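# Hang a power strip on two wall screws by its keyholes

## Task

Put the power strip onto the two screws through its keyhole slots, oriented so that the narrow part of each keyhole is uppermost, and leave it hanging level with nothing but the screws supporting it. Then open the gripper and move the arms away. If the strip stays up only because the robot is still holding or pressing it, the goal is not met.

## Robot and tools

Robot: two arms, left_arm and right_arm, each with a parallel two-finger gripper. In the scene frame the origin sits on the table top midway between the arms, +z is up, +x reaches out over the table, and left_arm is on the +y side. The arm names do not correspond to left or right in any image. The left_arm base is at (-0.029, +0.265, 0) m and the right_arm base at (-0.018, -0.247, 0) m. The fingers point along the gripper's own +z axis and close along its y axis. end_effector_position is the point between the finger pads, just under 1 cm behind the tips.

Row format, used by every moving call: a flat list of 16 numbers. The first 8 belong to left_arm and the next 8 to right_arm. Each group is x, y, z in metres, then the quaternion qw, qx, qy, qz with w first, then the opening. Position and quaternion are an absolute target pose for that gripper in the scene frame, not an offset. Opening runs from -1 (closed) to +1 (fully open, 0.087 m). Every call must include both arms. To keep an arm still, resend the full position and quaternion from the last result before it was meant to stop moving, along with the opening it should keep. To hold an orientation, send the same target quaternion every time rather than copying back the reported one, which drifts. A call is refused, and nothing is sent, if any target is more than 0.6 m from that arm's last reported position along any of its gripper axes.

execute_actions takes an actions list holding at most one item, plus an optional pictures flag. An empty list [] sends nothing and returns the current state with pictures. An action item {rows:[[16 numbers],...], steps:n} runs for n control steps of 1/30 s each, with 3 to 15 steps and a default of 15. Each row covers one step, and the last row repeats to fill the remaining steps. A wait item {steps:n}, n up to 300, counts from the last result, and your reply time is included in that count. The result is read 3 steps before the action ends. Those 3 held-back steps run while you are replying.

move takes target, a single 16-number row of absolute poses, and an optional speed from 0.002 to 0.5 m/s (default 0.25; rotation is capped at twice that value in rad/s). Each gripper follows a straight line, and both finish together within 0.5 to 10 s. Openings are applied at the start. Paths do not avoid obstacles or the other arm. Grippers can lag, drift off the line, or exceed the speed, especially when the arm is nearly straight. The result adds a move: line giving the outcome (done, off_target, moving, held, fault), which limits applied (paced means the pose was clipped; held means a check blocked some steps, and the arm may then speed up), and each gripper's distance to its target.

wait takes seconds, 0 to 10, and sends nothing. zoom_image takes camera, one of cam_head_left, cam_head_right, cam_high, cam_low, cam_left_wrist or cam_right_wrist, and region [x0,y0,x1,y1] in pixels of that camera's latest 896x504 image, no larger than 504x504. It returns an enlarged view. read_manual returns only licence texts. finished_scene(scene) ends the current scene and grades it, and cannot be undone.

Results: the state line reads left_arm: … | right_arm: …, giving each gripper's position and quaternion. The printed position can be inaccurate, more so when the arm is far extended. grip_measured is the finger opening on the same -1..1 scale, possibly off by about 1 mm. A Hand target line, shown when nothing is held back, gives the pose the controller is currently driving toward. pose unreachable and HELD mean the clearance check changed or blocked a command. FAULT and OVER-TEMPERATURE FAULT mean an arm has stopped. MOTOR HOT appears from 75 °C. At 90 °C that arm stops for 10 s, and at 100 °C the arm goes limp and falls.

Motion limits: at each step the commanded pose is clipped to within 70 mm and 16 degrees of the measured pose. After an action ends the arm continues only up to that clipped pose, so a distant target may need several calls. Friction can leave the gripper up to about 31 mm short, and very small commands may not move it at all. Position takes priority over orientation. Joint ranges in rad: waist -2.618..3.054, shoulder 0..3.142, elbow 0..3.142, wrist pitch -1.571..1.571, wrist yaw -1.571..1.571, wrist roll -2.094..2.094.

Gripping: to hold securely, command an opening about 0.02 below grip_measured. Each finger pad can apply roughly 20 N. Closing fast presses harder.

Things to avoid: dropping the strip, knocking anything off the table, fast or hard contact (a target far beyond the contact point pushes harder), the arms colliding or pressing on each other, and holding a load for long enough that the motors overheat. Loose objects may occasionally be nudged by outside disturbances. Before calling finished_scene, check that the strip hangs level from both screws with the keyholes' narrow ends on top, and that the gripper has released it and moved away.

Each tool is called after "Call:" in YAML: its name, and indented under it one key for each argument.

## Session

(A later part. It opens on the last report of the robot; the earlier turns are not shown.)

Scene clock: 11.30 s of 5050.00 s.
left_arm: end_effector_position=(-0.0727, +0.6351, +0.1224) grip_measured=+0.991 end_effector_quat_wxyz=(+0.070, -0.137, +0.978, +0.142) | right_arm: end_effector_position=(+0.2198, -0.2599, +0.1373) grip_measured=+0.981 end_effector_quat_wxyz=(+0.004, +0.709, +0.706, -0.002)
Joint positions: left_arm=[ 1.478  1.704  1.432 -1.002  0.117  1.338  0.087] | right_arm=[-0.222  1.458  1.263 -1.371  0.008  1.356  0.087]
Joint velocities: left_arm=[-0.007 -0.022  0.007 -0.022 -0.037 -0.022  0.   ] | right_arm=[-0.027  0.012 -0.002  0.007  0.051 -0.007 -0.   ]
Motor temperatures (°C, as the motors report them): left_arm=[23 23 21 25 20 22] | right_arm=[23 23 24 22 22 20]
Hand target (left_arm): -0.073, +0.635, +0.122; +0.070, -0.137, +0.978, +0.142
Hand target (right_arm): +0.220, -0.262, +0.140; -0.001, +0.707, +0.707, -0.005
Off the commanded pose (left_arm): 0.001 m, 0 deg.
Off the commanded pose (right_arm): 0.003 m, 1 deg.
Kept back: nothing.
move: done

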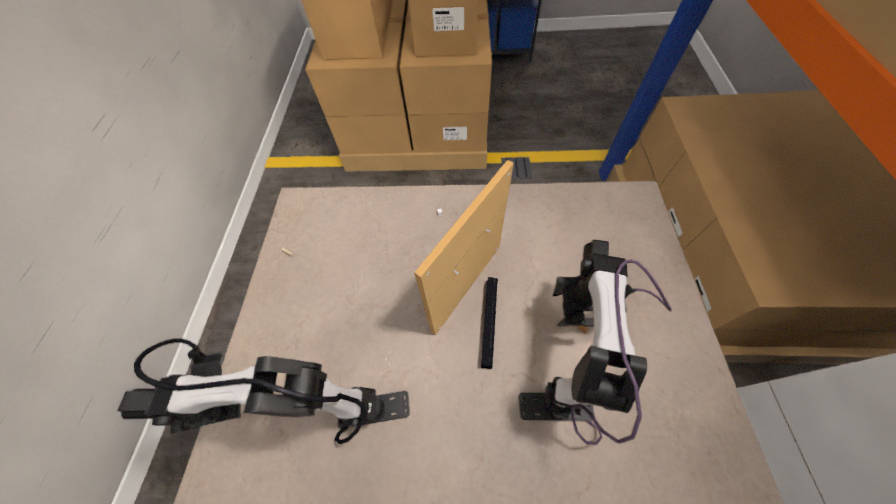

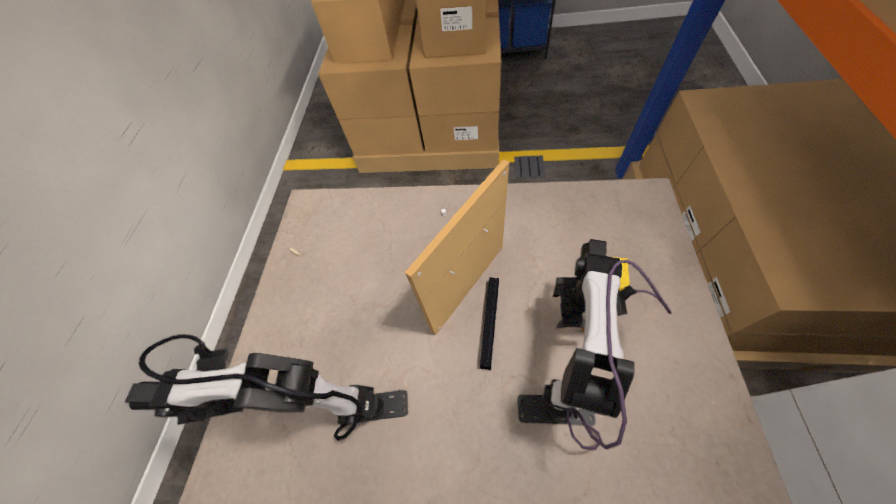

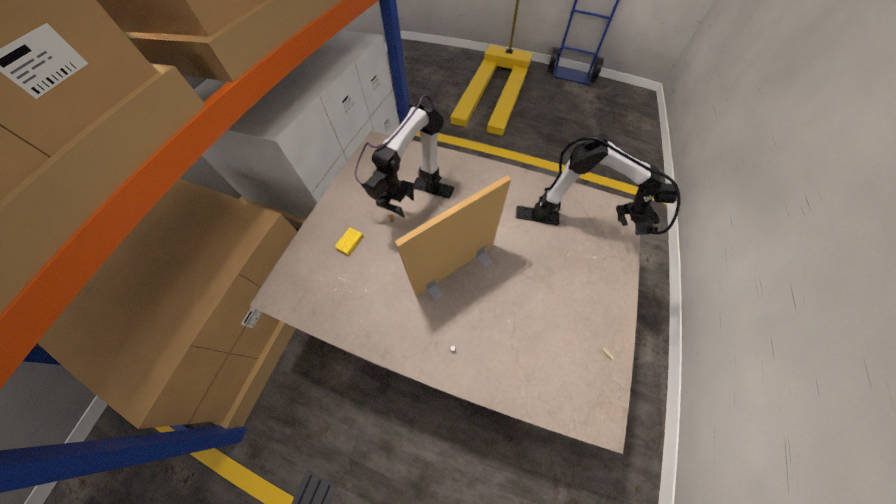

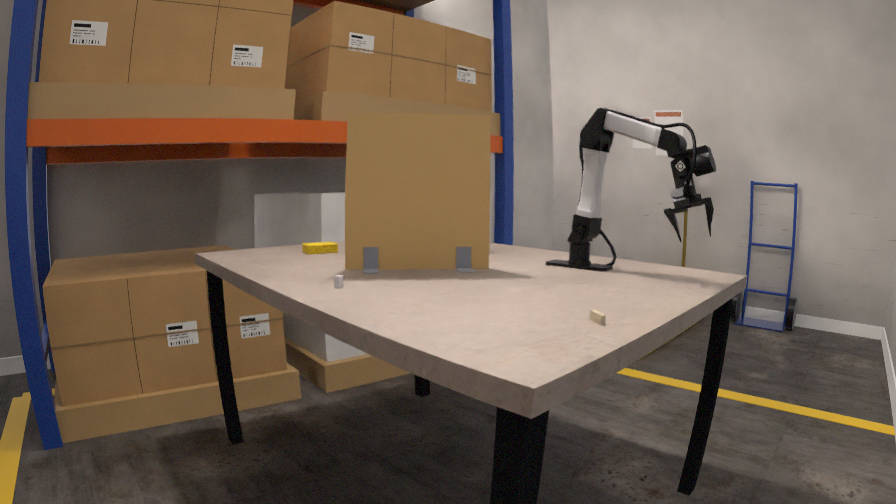

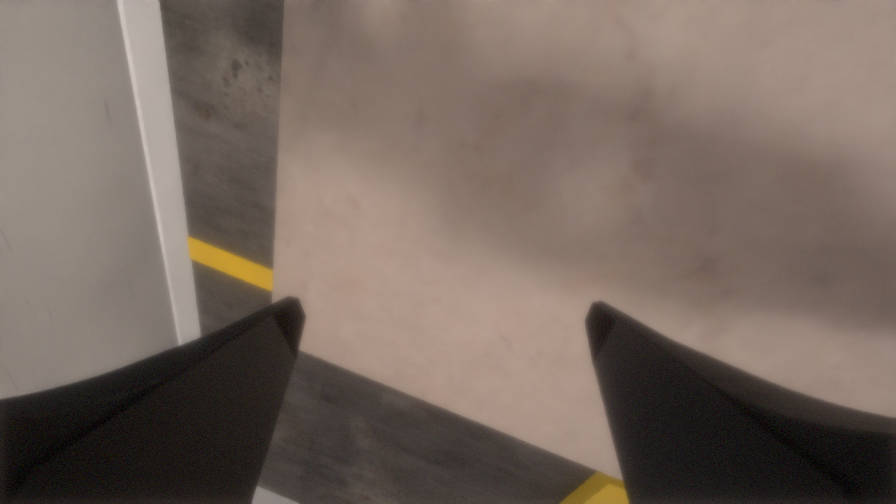

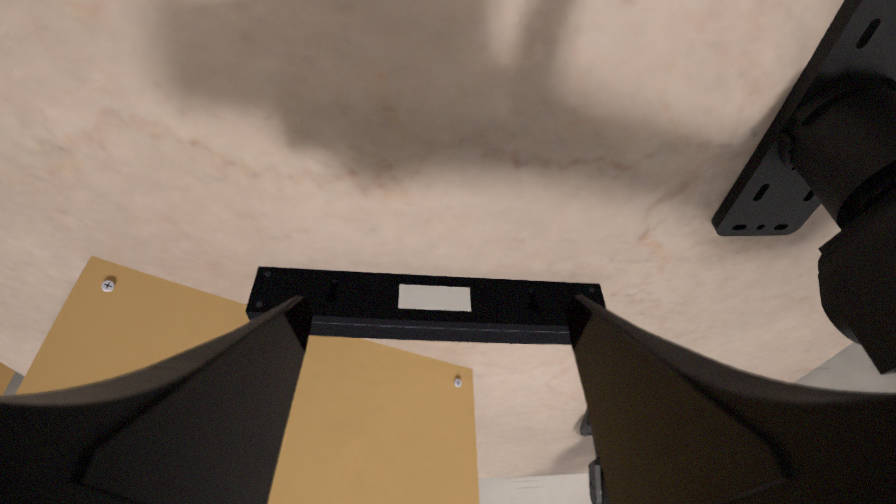

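Call:
move:
  target: [-0.073,0.635,0.122,0.07,-0.137,0.978,0.142,1, 0.15,-0.11,0.03,0,0.707,0.707,0,1]

Call:
zoom_image:
  camera: "cam_right_wrist"
  region: [300,200,600,450]

Scene clock: 13.07 s of 5050.00 s.
left_arm: end_effector_position=(-0.0727, +0.6351, +0.1224) grip_measured=+0.991 end_effector_quat_wxyz=(+0.070, -0.137, +0.978, +0.142) | right_arm: end_effector_position=(+0.1525, -0.1079, +0.0381) grip_measured=+0.981 end_effector_quat_wxyz=(-0.002, +0.707, +0.707, +0.012)
Joint positions: left_arm=[ 1.478  1.704  1.432 -1.002  0.117  1.338  0.087] | right_arm=[ 0.51   1.311  0.74  -0.978 -0.01   2.083  0.087]
Joint velocities: left_arm=[-0.007 -0.012  0.007 -0.066 -0.037 -0.022  0.001] | right_arm=[-0.007  0.007  0.007 -0.022 -0.037  0.007 -0.   ]
Motor temperatures (°C, as the motors report them): left_arm=[23 23 21 25 20 22] | right_arm=[23 23 24 22 22 20]
Hand target (left_arm): -0.073, +0.635, +0.122; +0.070, -0.137, +0.978, +0.142
Hand target (right_arm): +0.150, -0.109, +0.031; +0.001, +0.707, +0.707, +0.007
Off the commanded pose (left_arm): 0.001 m, 0 deg.
Off the commanded pose (right_arm): 0.009 m, 1 deg.
Kept back: nothing.
move: done

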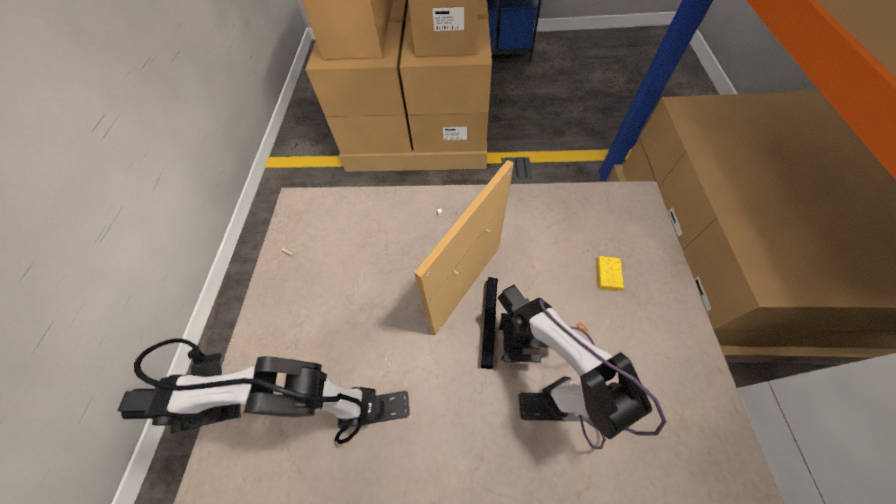

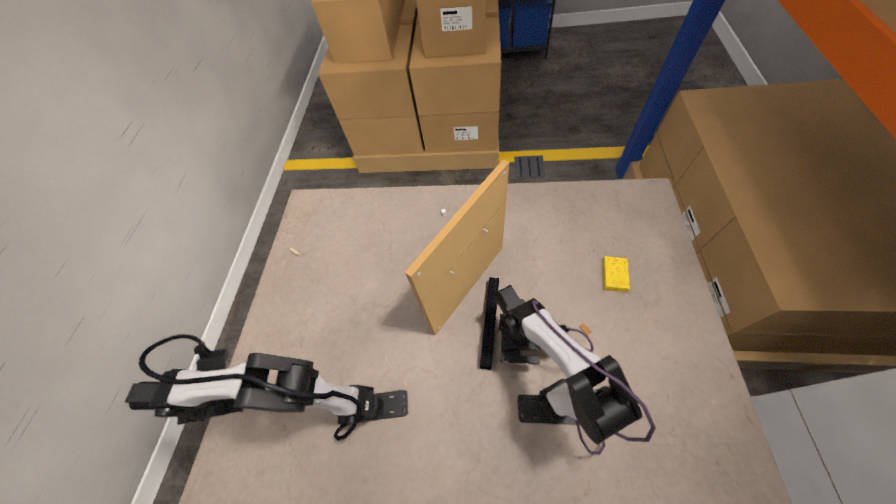

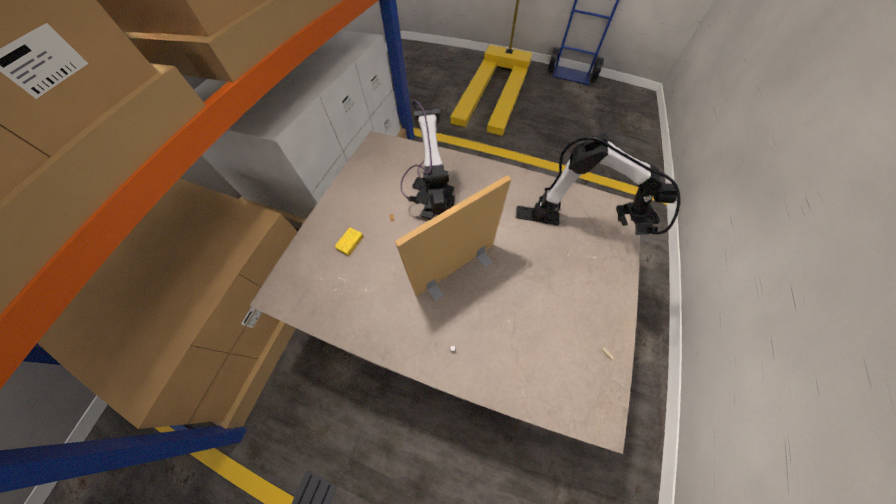

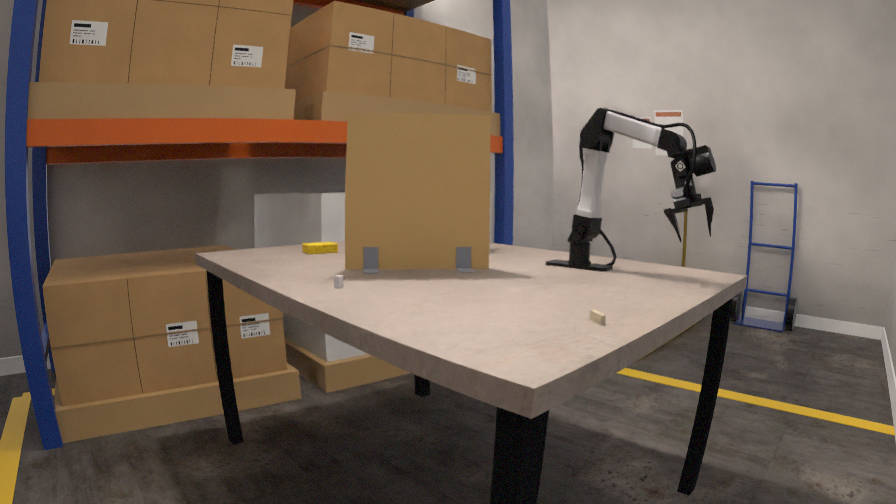

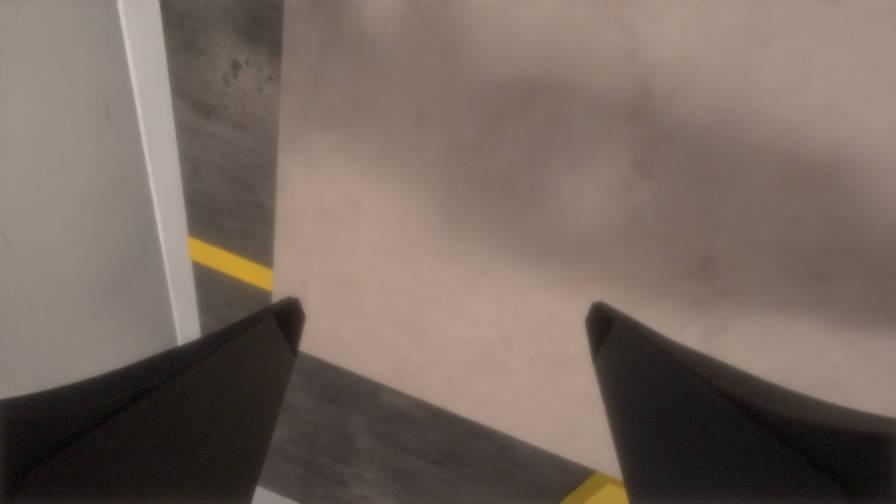

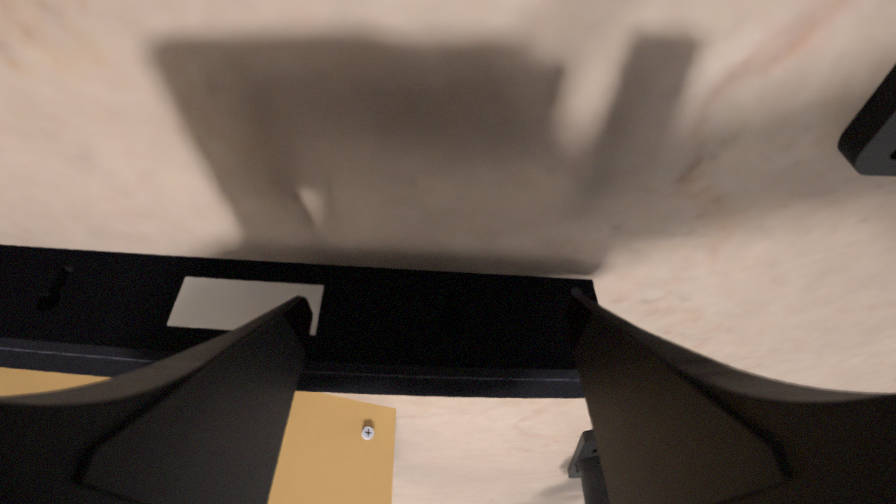

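Region (300, 200, 600, 450) of cam_right_wrist's 896x504 image, scaled by 1.680, with more detail than that image has.

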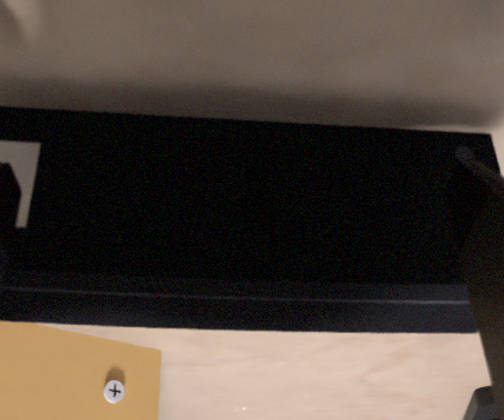

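Call:
move:
  target: [-0.073,0.635,0.122,0.07,-0.137,0.978,0.142,1, 0.232,-0.075,0.09,0,0,1,0,1]

Call:
move:
  target: [-0.073,0.635,0.122,0.07,-0.137,0.978,0.142,1, 0.232,-0.075,0.036,0,0,1,0,1]
  speed: 0.1

Call:
move:
  target: [-0.073,0.635,0.122,0.07,-0.137,0.978,0.142,1, 0.232,-0.15,0.04,0,0,1,0,1]
  speed: 0.05

Scene clock: 17.00 s of 5050.00 s.
left_arm: end_effector_position=(-0.0727, +0.6351, +0.1224) grip_measured=+0.991 end_effector_quat_wxyz=(+0.070, -0.137, +0.978, +0.142) | right_arm: end_effector_position=(+0.2258, -0.0814, +0.0896) grip_measured=+0.981 end_effector_quat_wxyz=(-0.005, +0.012, +1.000, -0.002)
Joint positions: left_arm=[ 1.478  1.704  1.432 -1.002  0.117  1.338  0.087] | right_arm=[ 0.52   1.807  1.442 -1.216 -0.001  0.549  0.087]
Joint velocities: left_arm=[-0.017 -0.002 -0.012 -0.051 -0.037  0.022  0.002] | right_arm=[ 0.007 -0.002  0.012 -0.066 -0.037 -0.037  0.   ]
Motor temperatures (°C, as the motors report them): left_arm=[23 24 22 25 20 22] | right_arm=[23 23 24 22 22 20]
Hand target (left_arm): -0.073, +0.635, +0.122; +0.070, -0.137, +0.978, +0.142
Hand target (right_arm): +0.231, -0.074, +0.089; +0.001, -0.000, +1.000, +0.000
Off the commanded pose (left_arm): 0.001 m, 0 deg.
Off the commanded pose (right_arm): 0.009 m, 2 deg.
Kept back: nothing.
move: done

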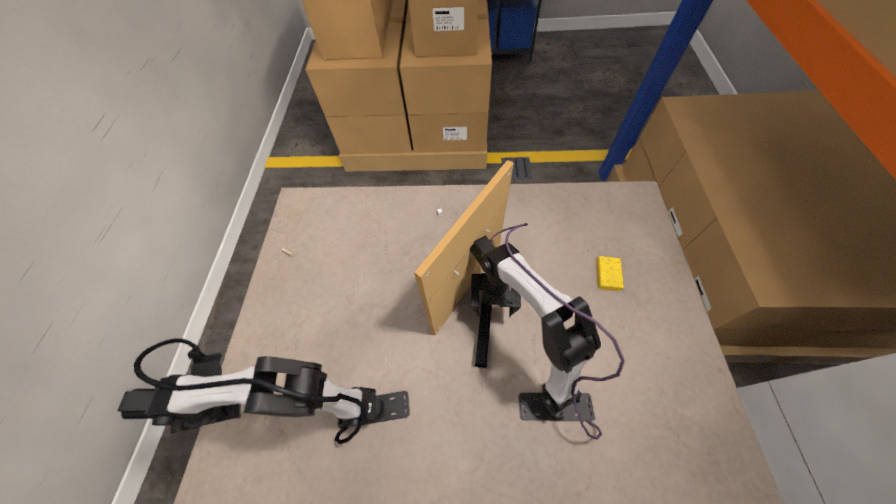

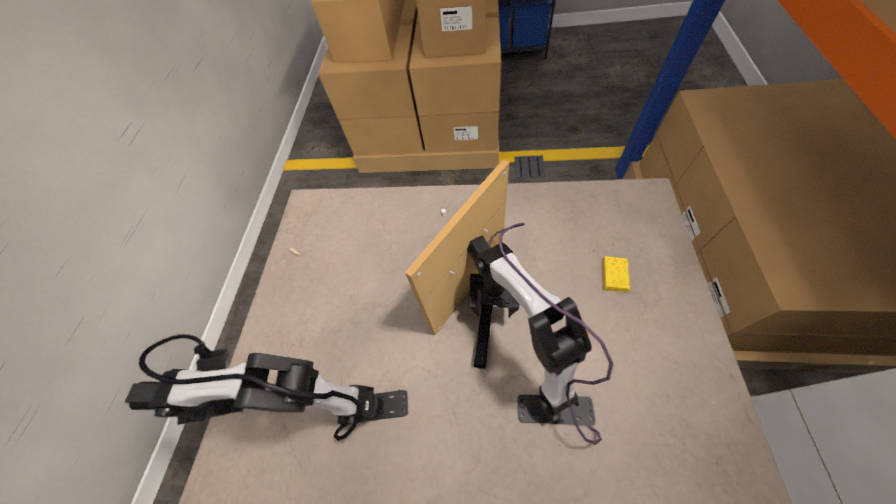

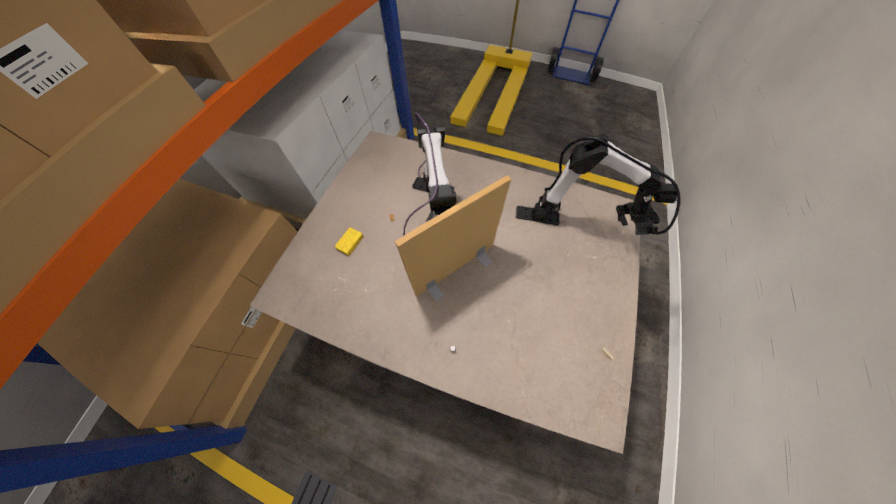

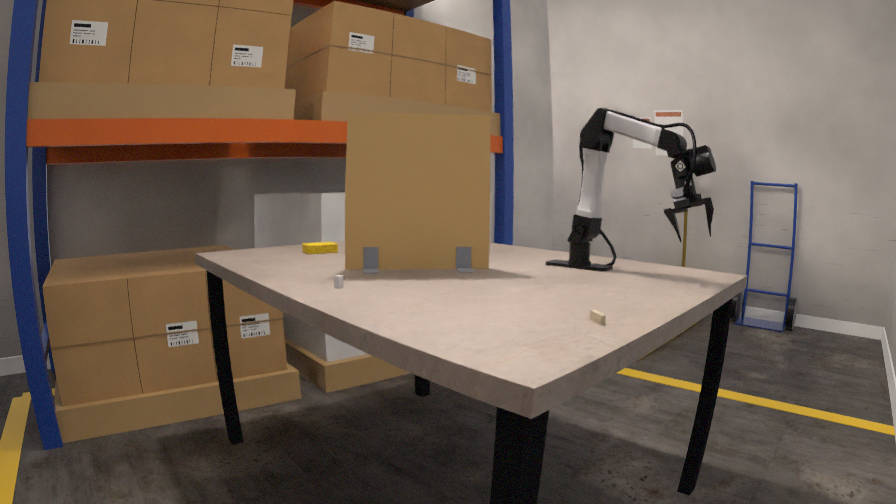

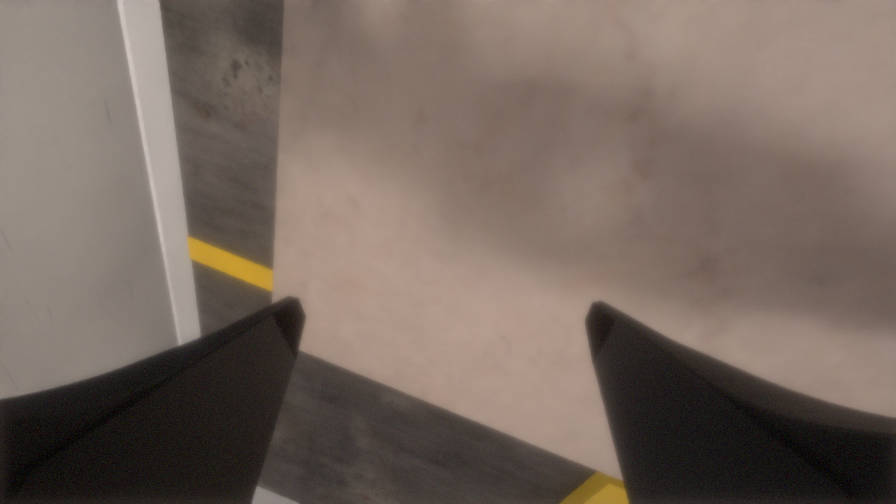

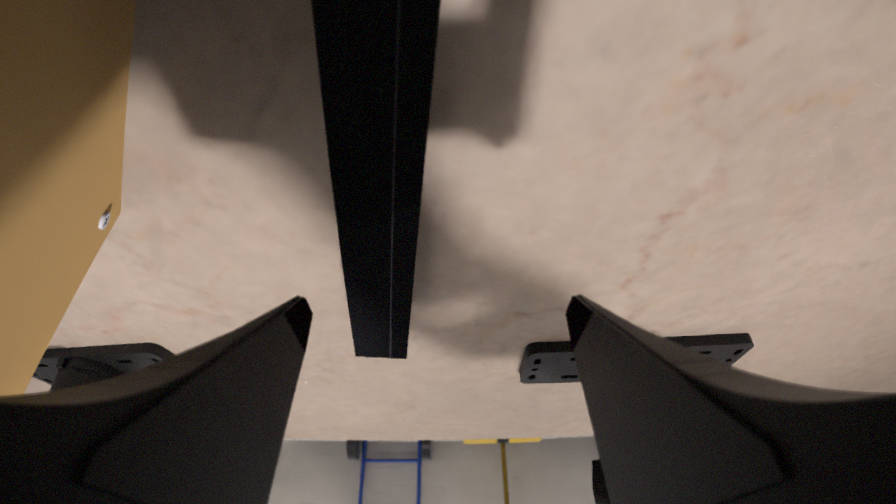

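Scene clock: 17.87 s of 5050.00 s.
left_arm: end_effector_position=(-0.0727, +0.6351, +0.1224) grip_measured=+0.991 end_effector_quat_wxyz=(+0.070, -0.137, +0.978, +0.142) | right_arm: end_effector_position=(+0.2271, -0.0809, +0.0531) grip_measured=+0.981 end_effector_quat_wxyz=(-0.003, +0.010, +1.000, -0.001)
Joint positions: left_arm=[ 1.478  1.704  1.432 -1.002  0.117  1.338  0.087] | right_arm=[ 0.52   1.835  1.33  -1.072 -0.001  0.543  0.087]
Joint velocities: left_arm=[-0.002  0.012 -0.012  0.051 -0.022  0.007 -0.   ] | right_arm=[ 0.002 -0.017 -0.002 -0.037  0.037 -0.007 -0.001]
Motor temperatures (°C, as the motors report them): left_arm=[23 24 22 25 20 22] | right_arm=[23 23 24 22 22 20]
Hand target (left_arm): -0.073, +0.635, +0.122; +0.070, -0.137, +0.978, +0.142
Hand target (right_arm): +0.231, -0.075, +0.037; -0.000, +0.000, +1.000, -0.000
Off the commanded pose (left_arm): 0.001 m, 0 deg.
Off the commanded pose (right_arm): 0.019 m, 1 deg.
Kept back: nothing.
move: off_target (right_arm)

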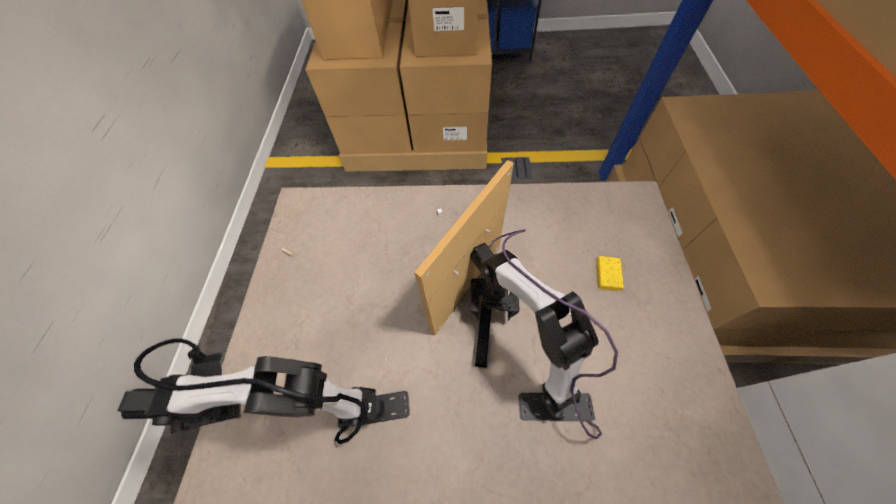

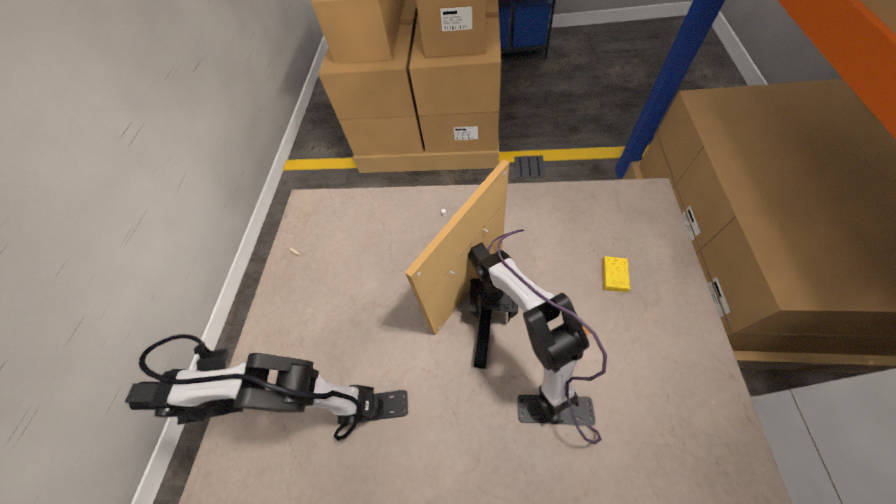

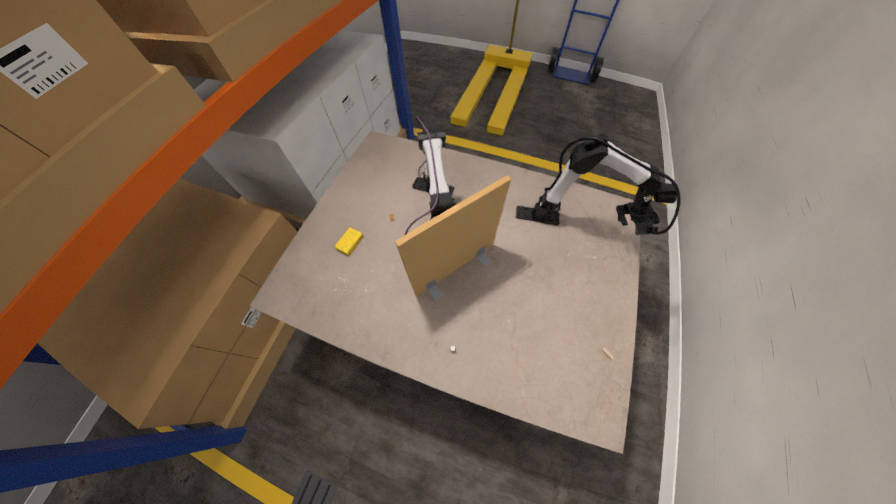

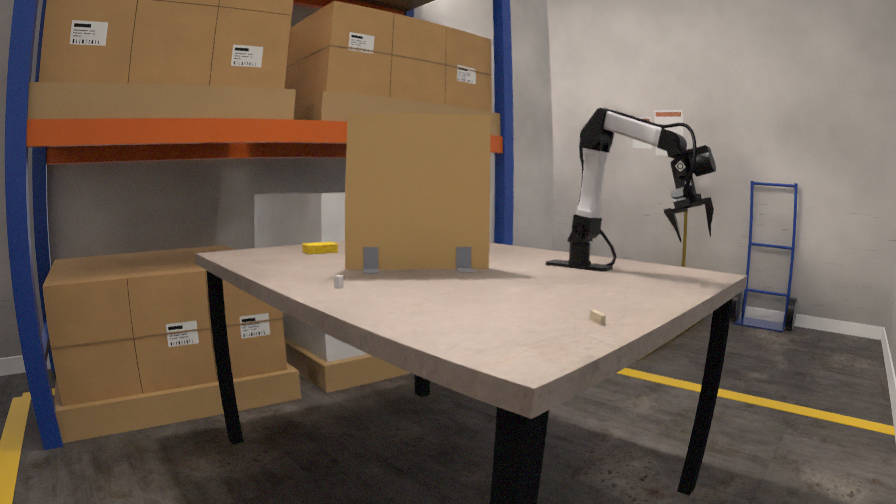

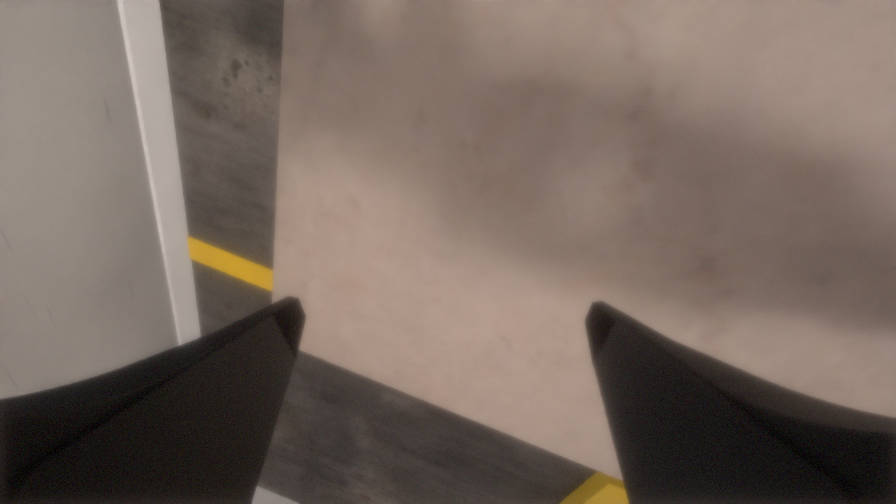

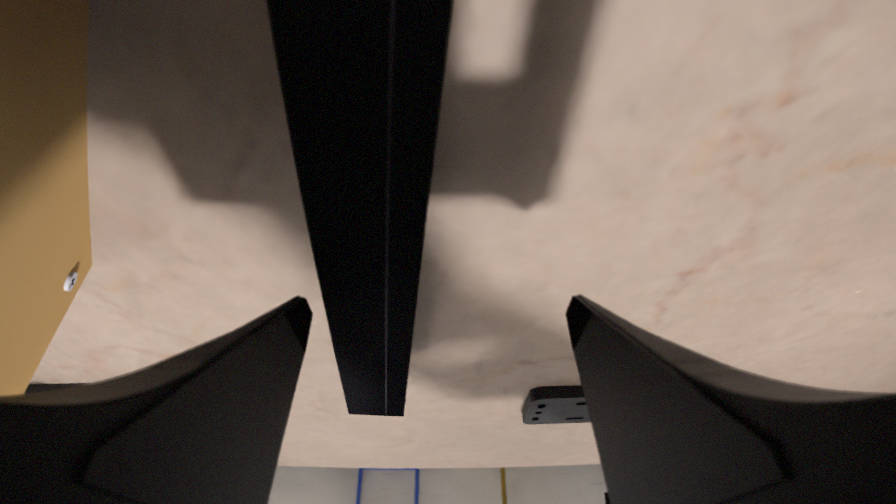

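Scene clock: 19.63 s of 5050.00 s.
left_arm: end_effector_position=(-0.0727, +0.6351, +0.1224) grip_measured=+0.991 end_effector_quat_wxyz=(+0.070, -0.137, +0.978, +0.142) | right_arm: end_effector_position=(+0.2306, -0.1472, +0.0388) grip_measured=+0.981 end_effector_quat_wxyz=(-0.016, +0.001, +1.000, -0.003)
Joint positions: left_arm=[ 1.478  1.704  1.432 -1.002  0.117  1.338  0.087] | right_arm=[ 0.326  1.788  1.206 -1.021 -0.005  0.332  0.087]
Joint velocities: left_arm=[-0.007 -0.002  0.007 -0.037  0.022  0.022 -0.   ] | right_arm=[ 0.007  0.007  0.002 -0.037 -0.022 -0.022 -0.   ]
Motor temperatures (°C, as the motors report them): left_arm=[23 24 22 25 20 22] | right_arm=[23 24 24 22 22 20]
Hand target (left_arm): -0.073, +0.635, +0.122; +0.070, -0.137, +0.978, +0.142
Hand target (right_arm): +0.232, -0.151, +0.040; -0.001, +0.000, +1.000, -0.002
Off the commanded pose (left_arm): 0.001 m, 0 deg.
Off the commanded pose (right_arm): 0.003 m, 2 deg.
Kept back: nothing.
move: done

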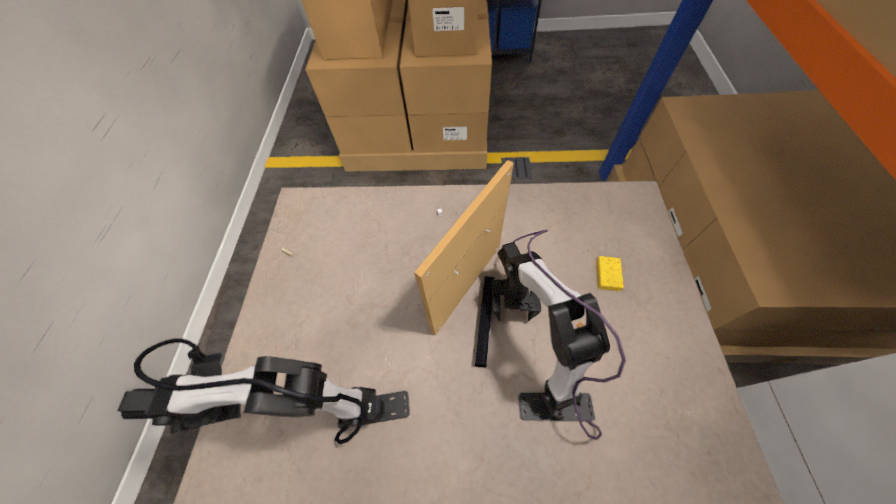

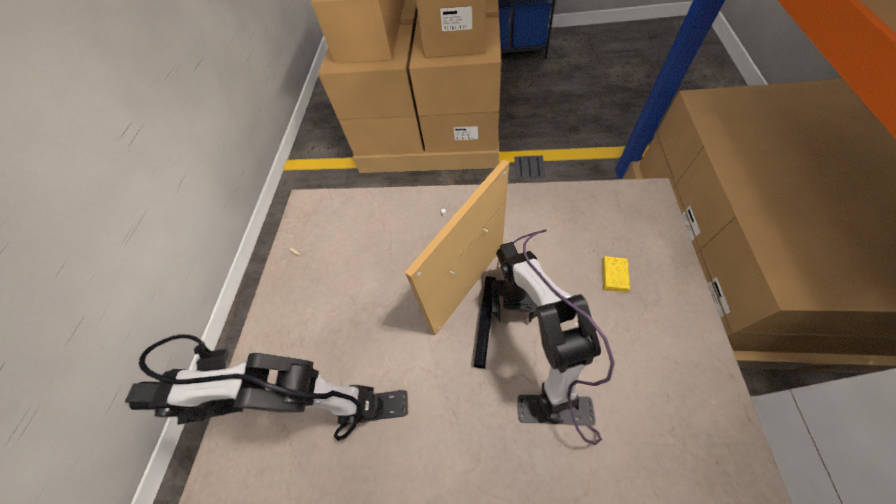

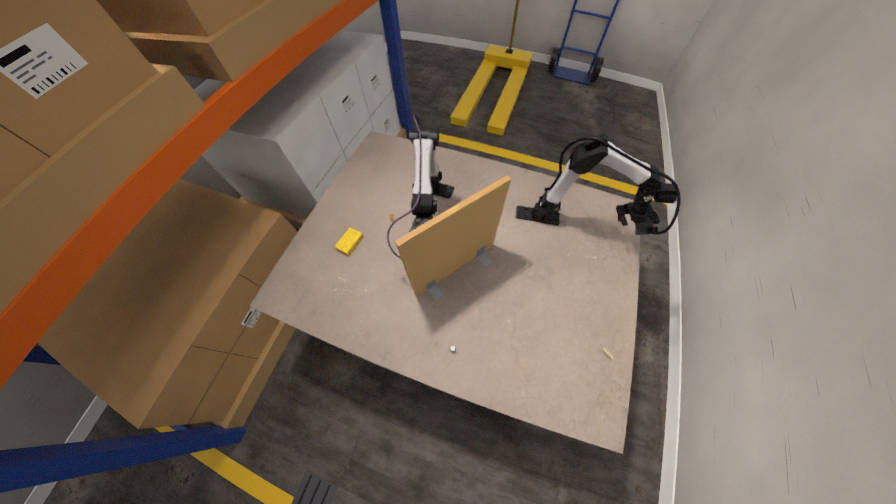

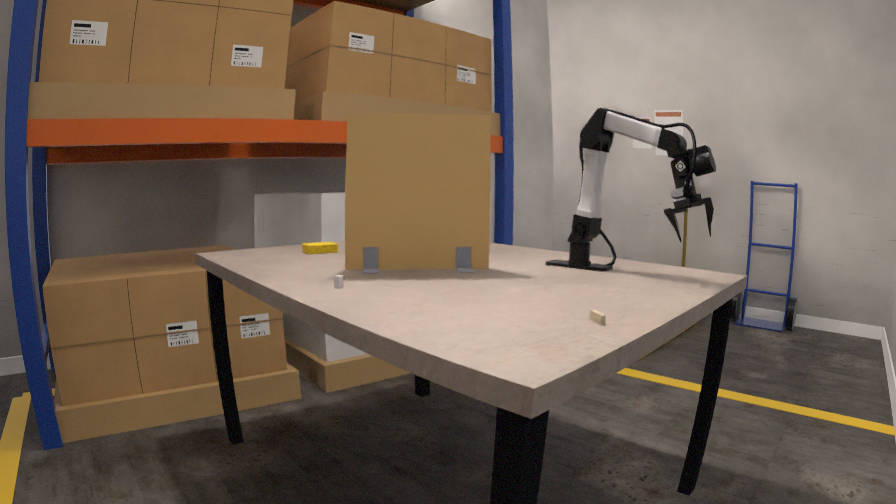

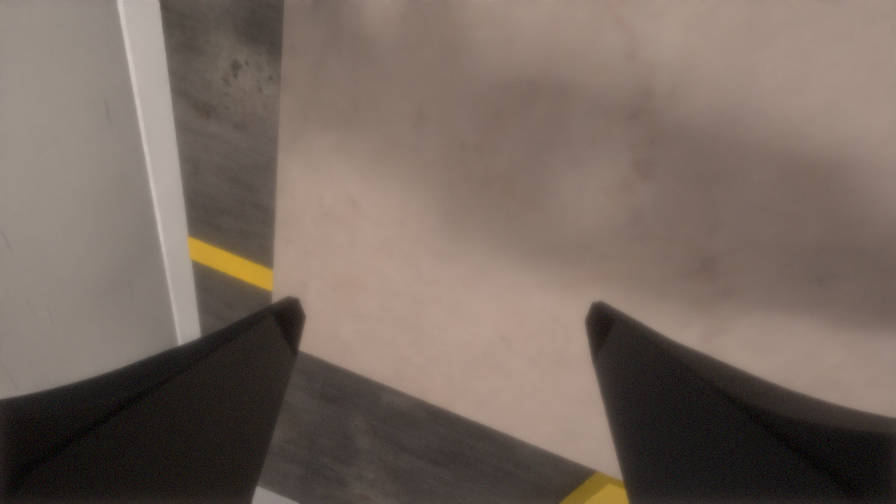

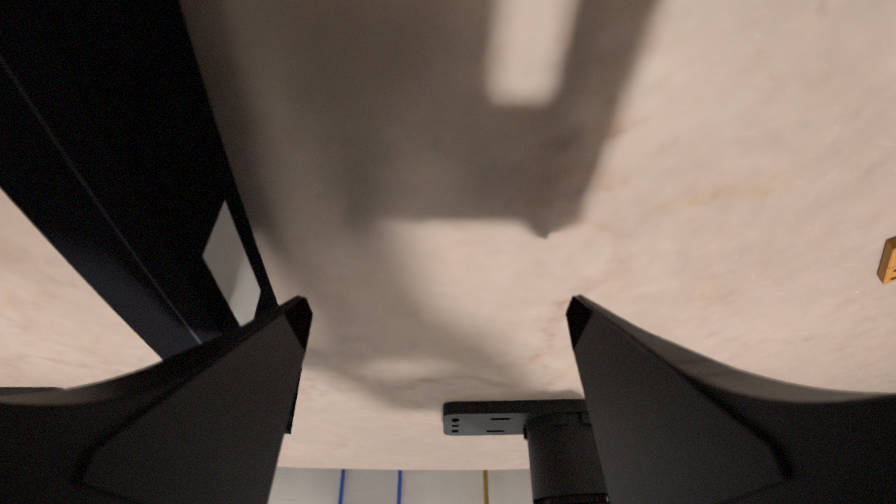

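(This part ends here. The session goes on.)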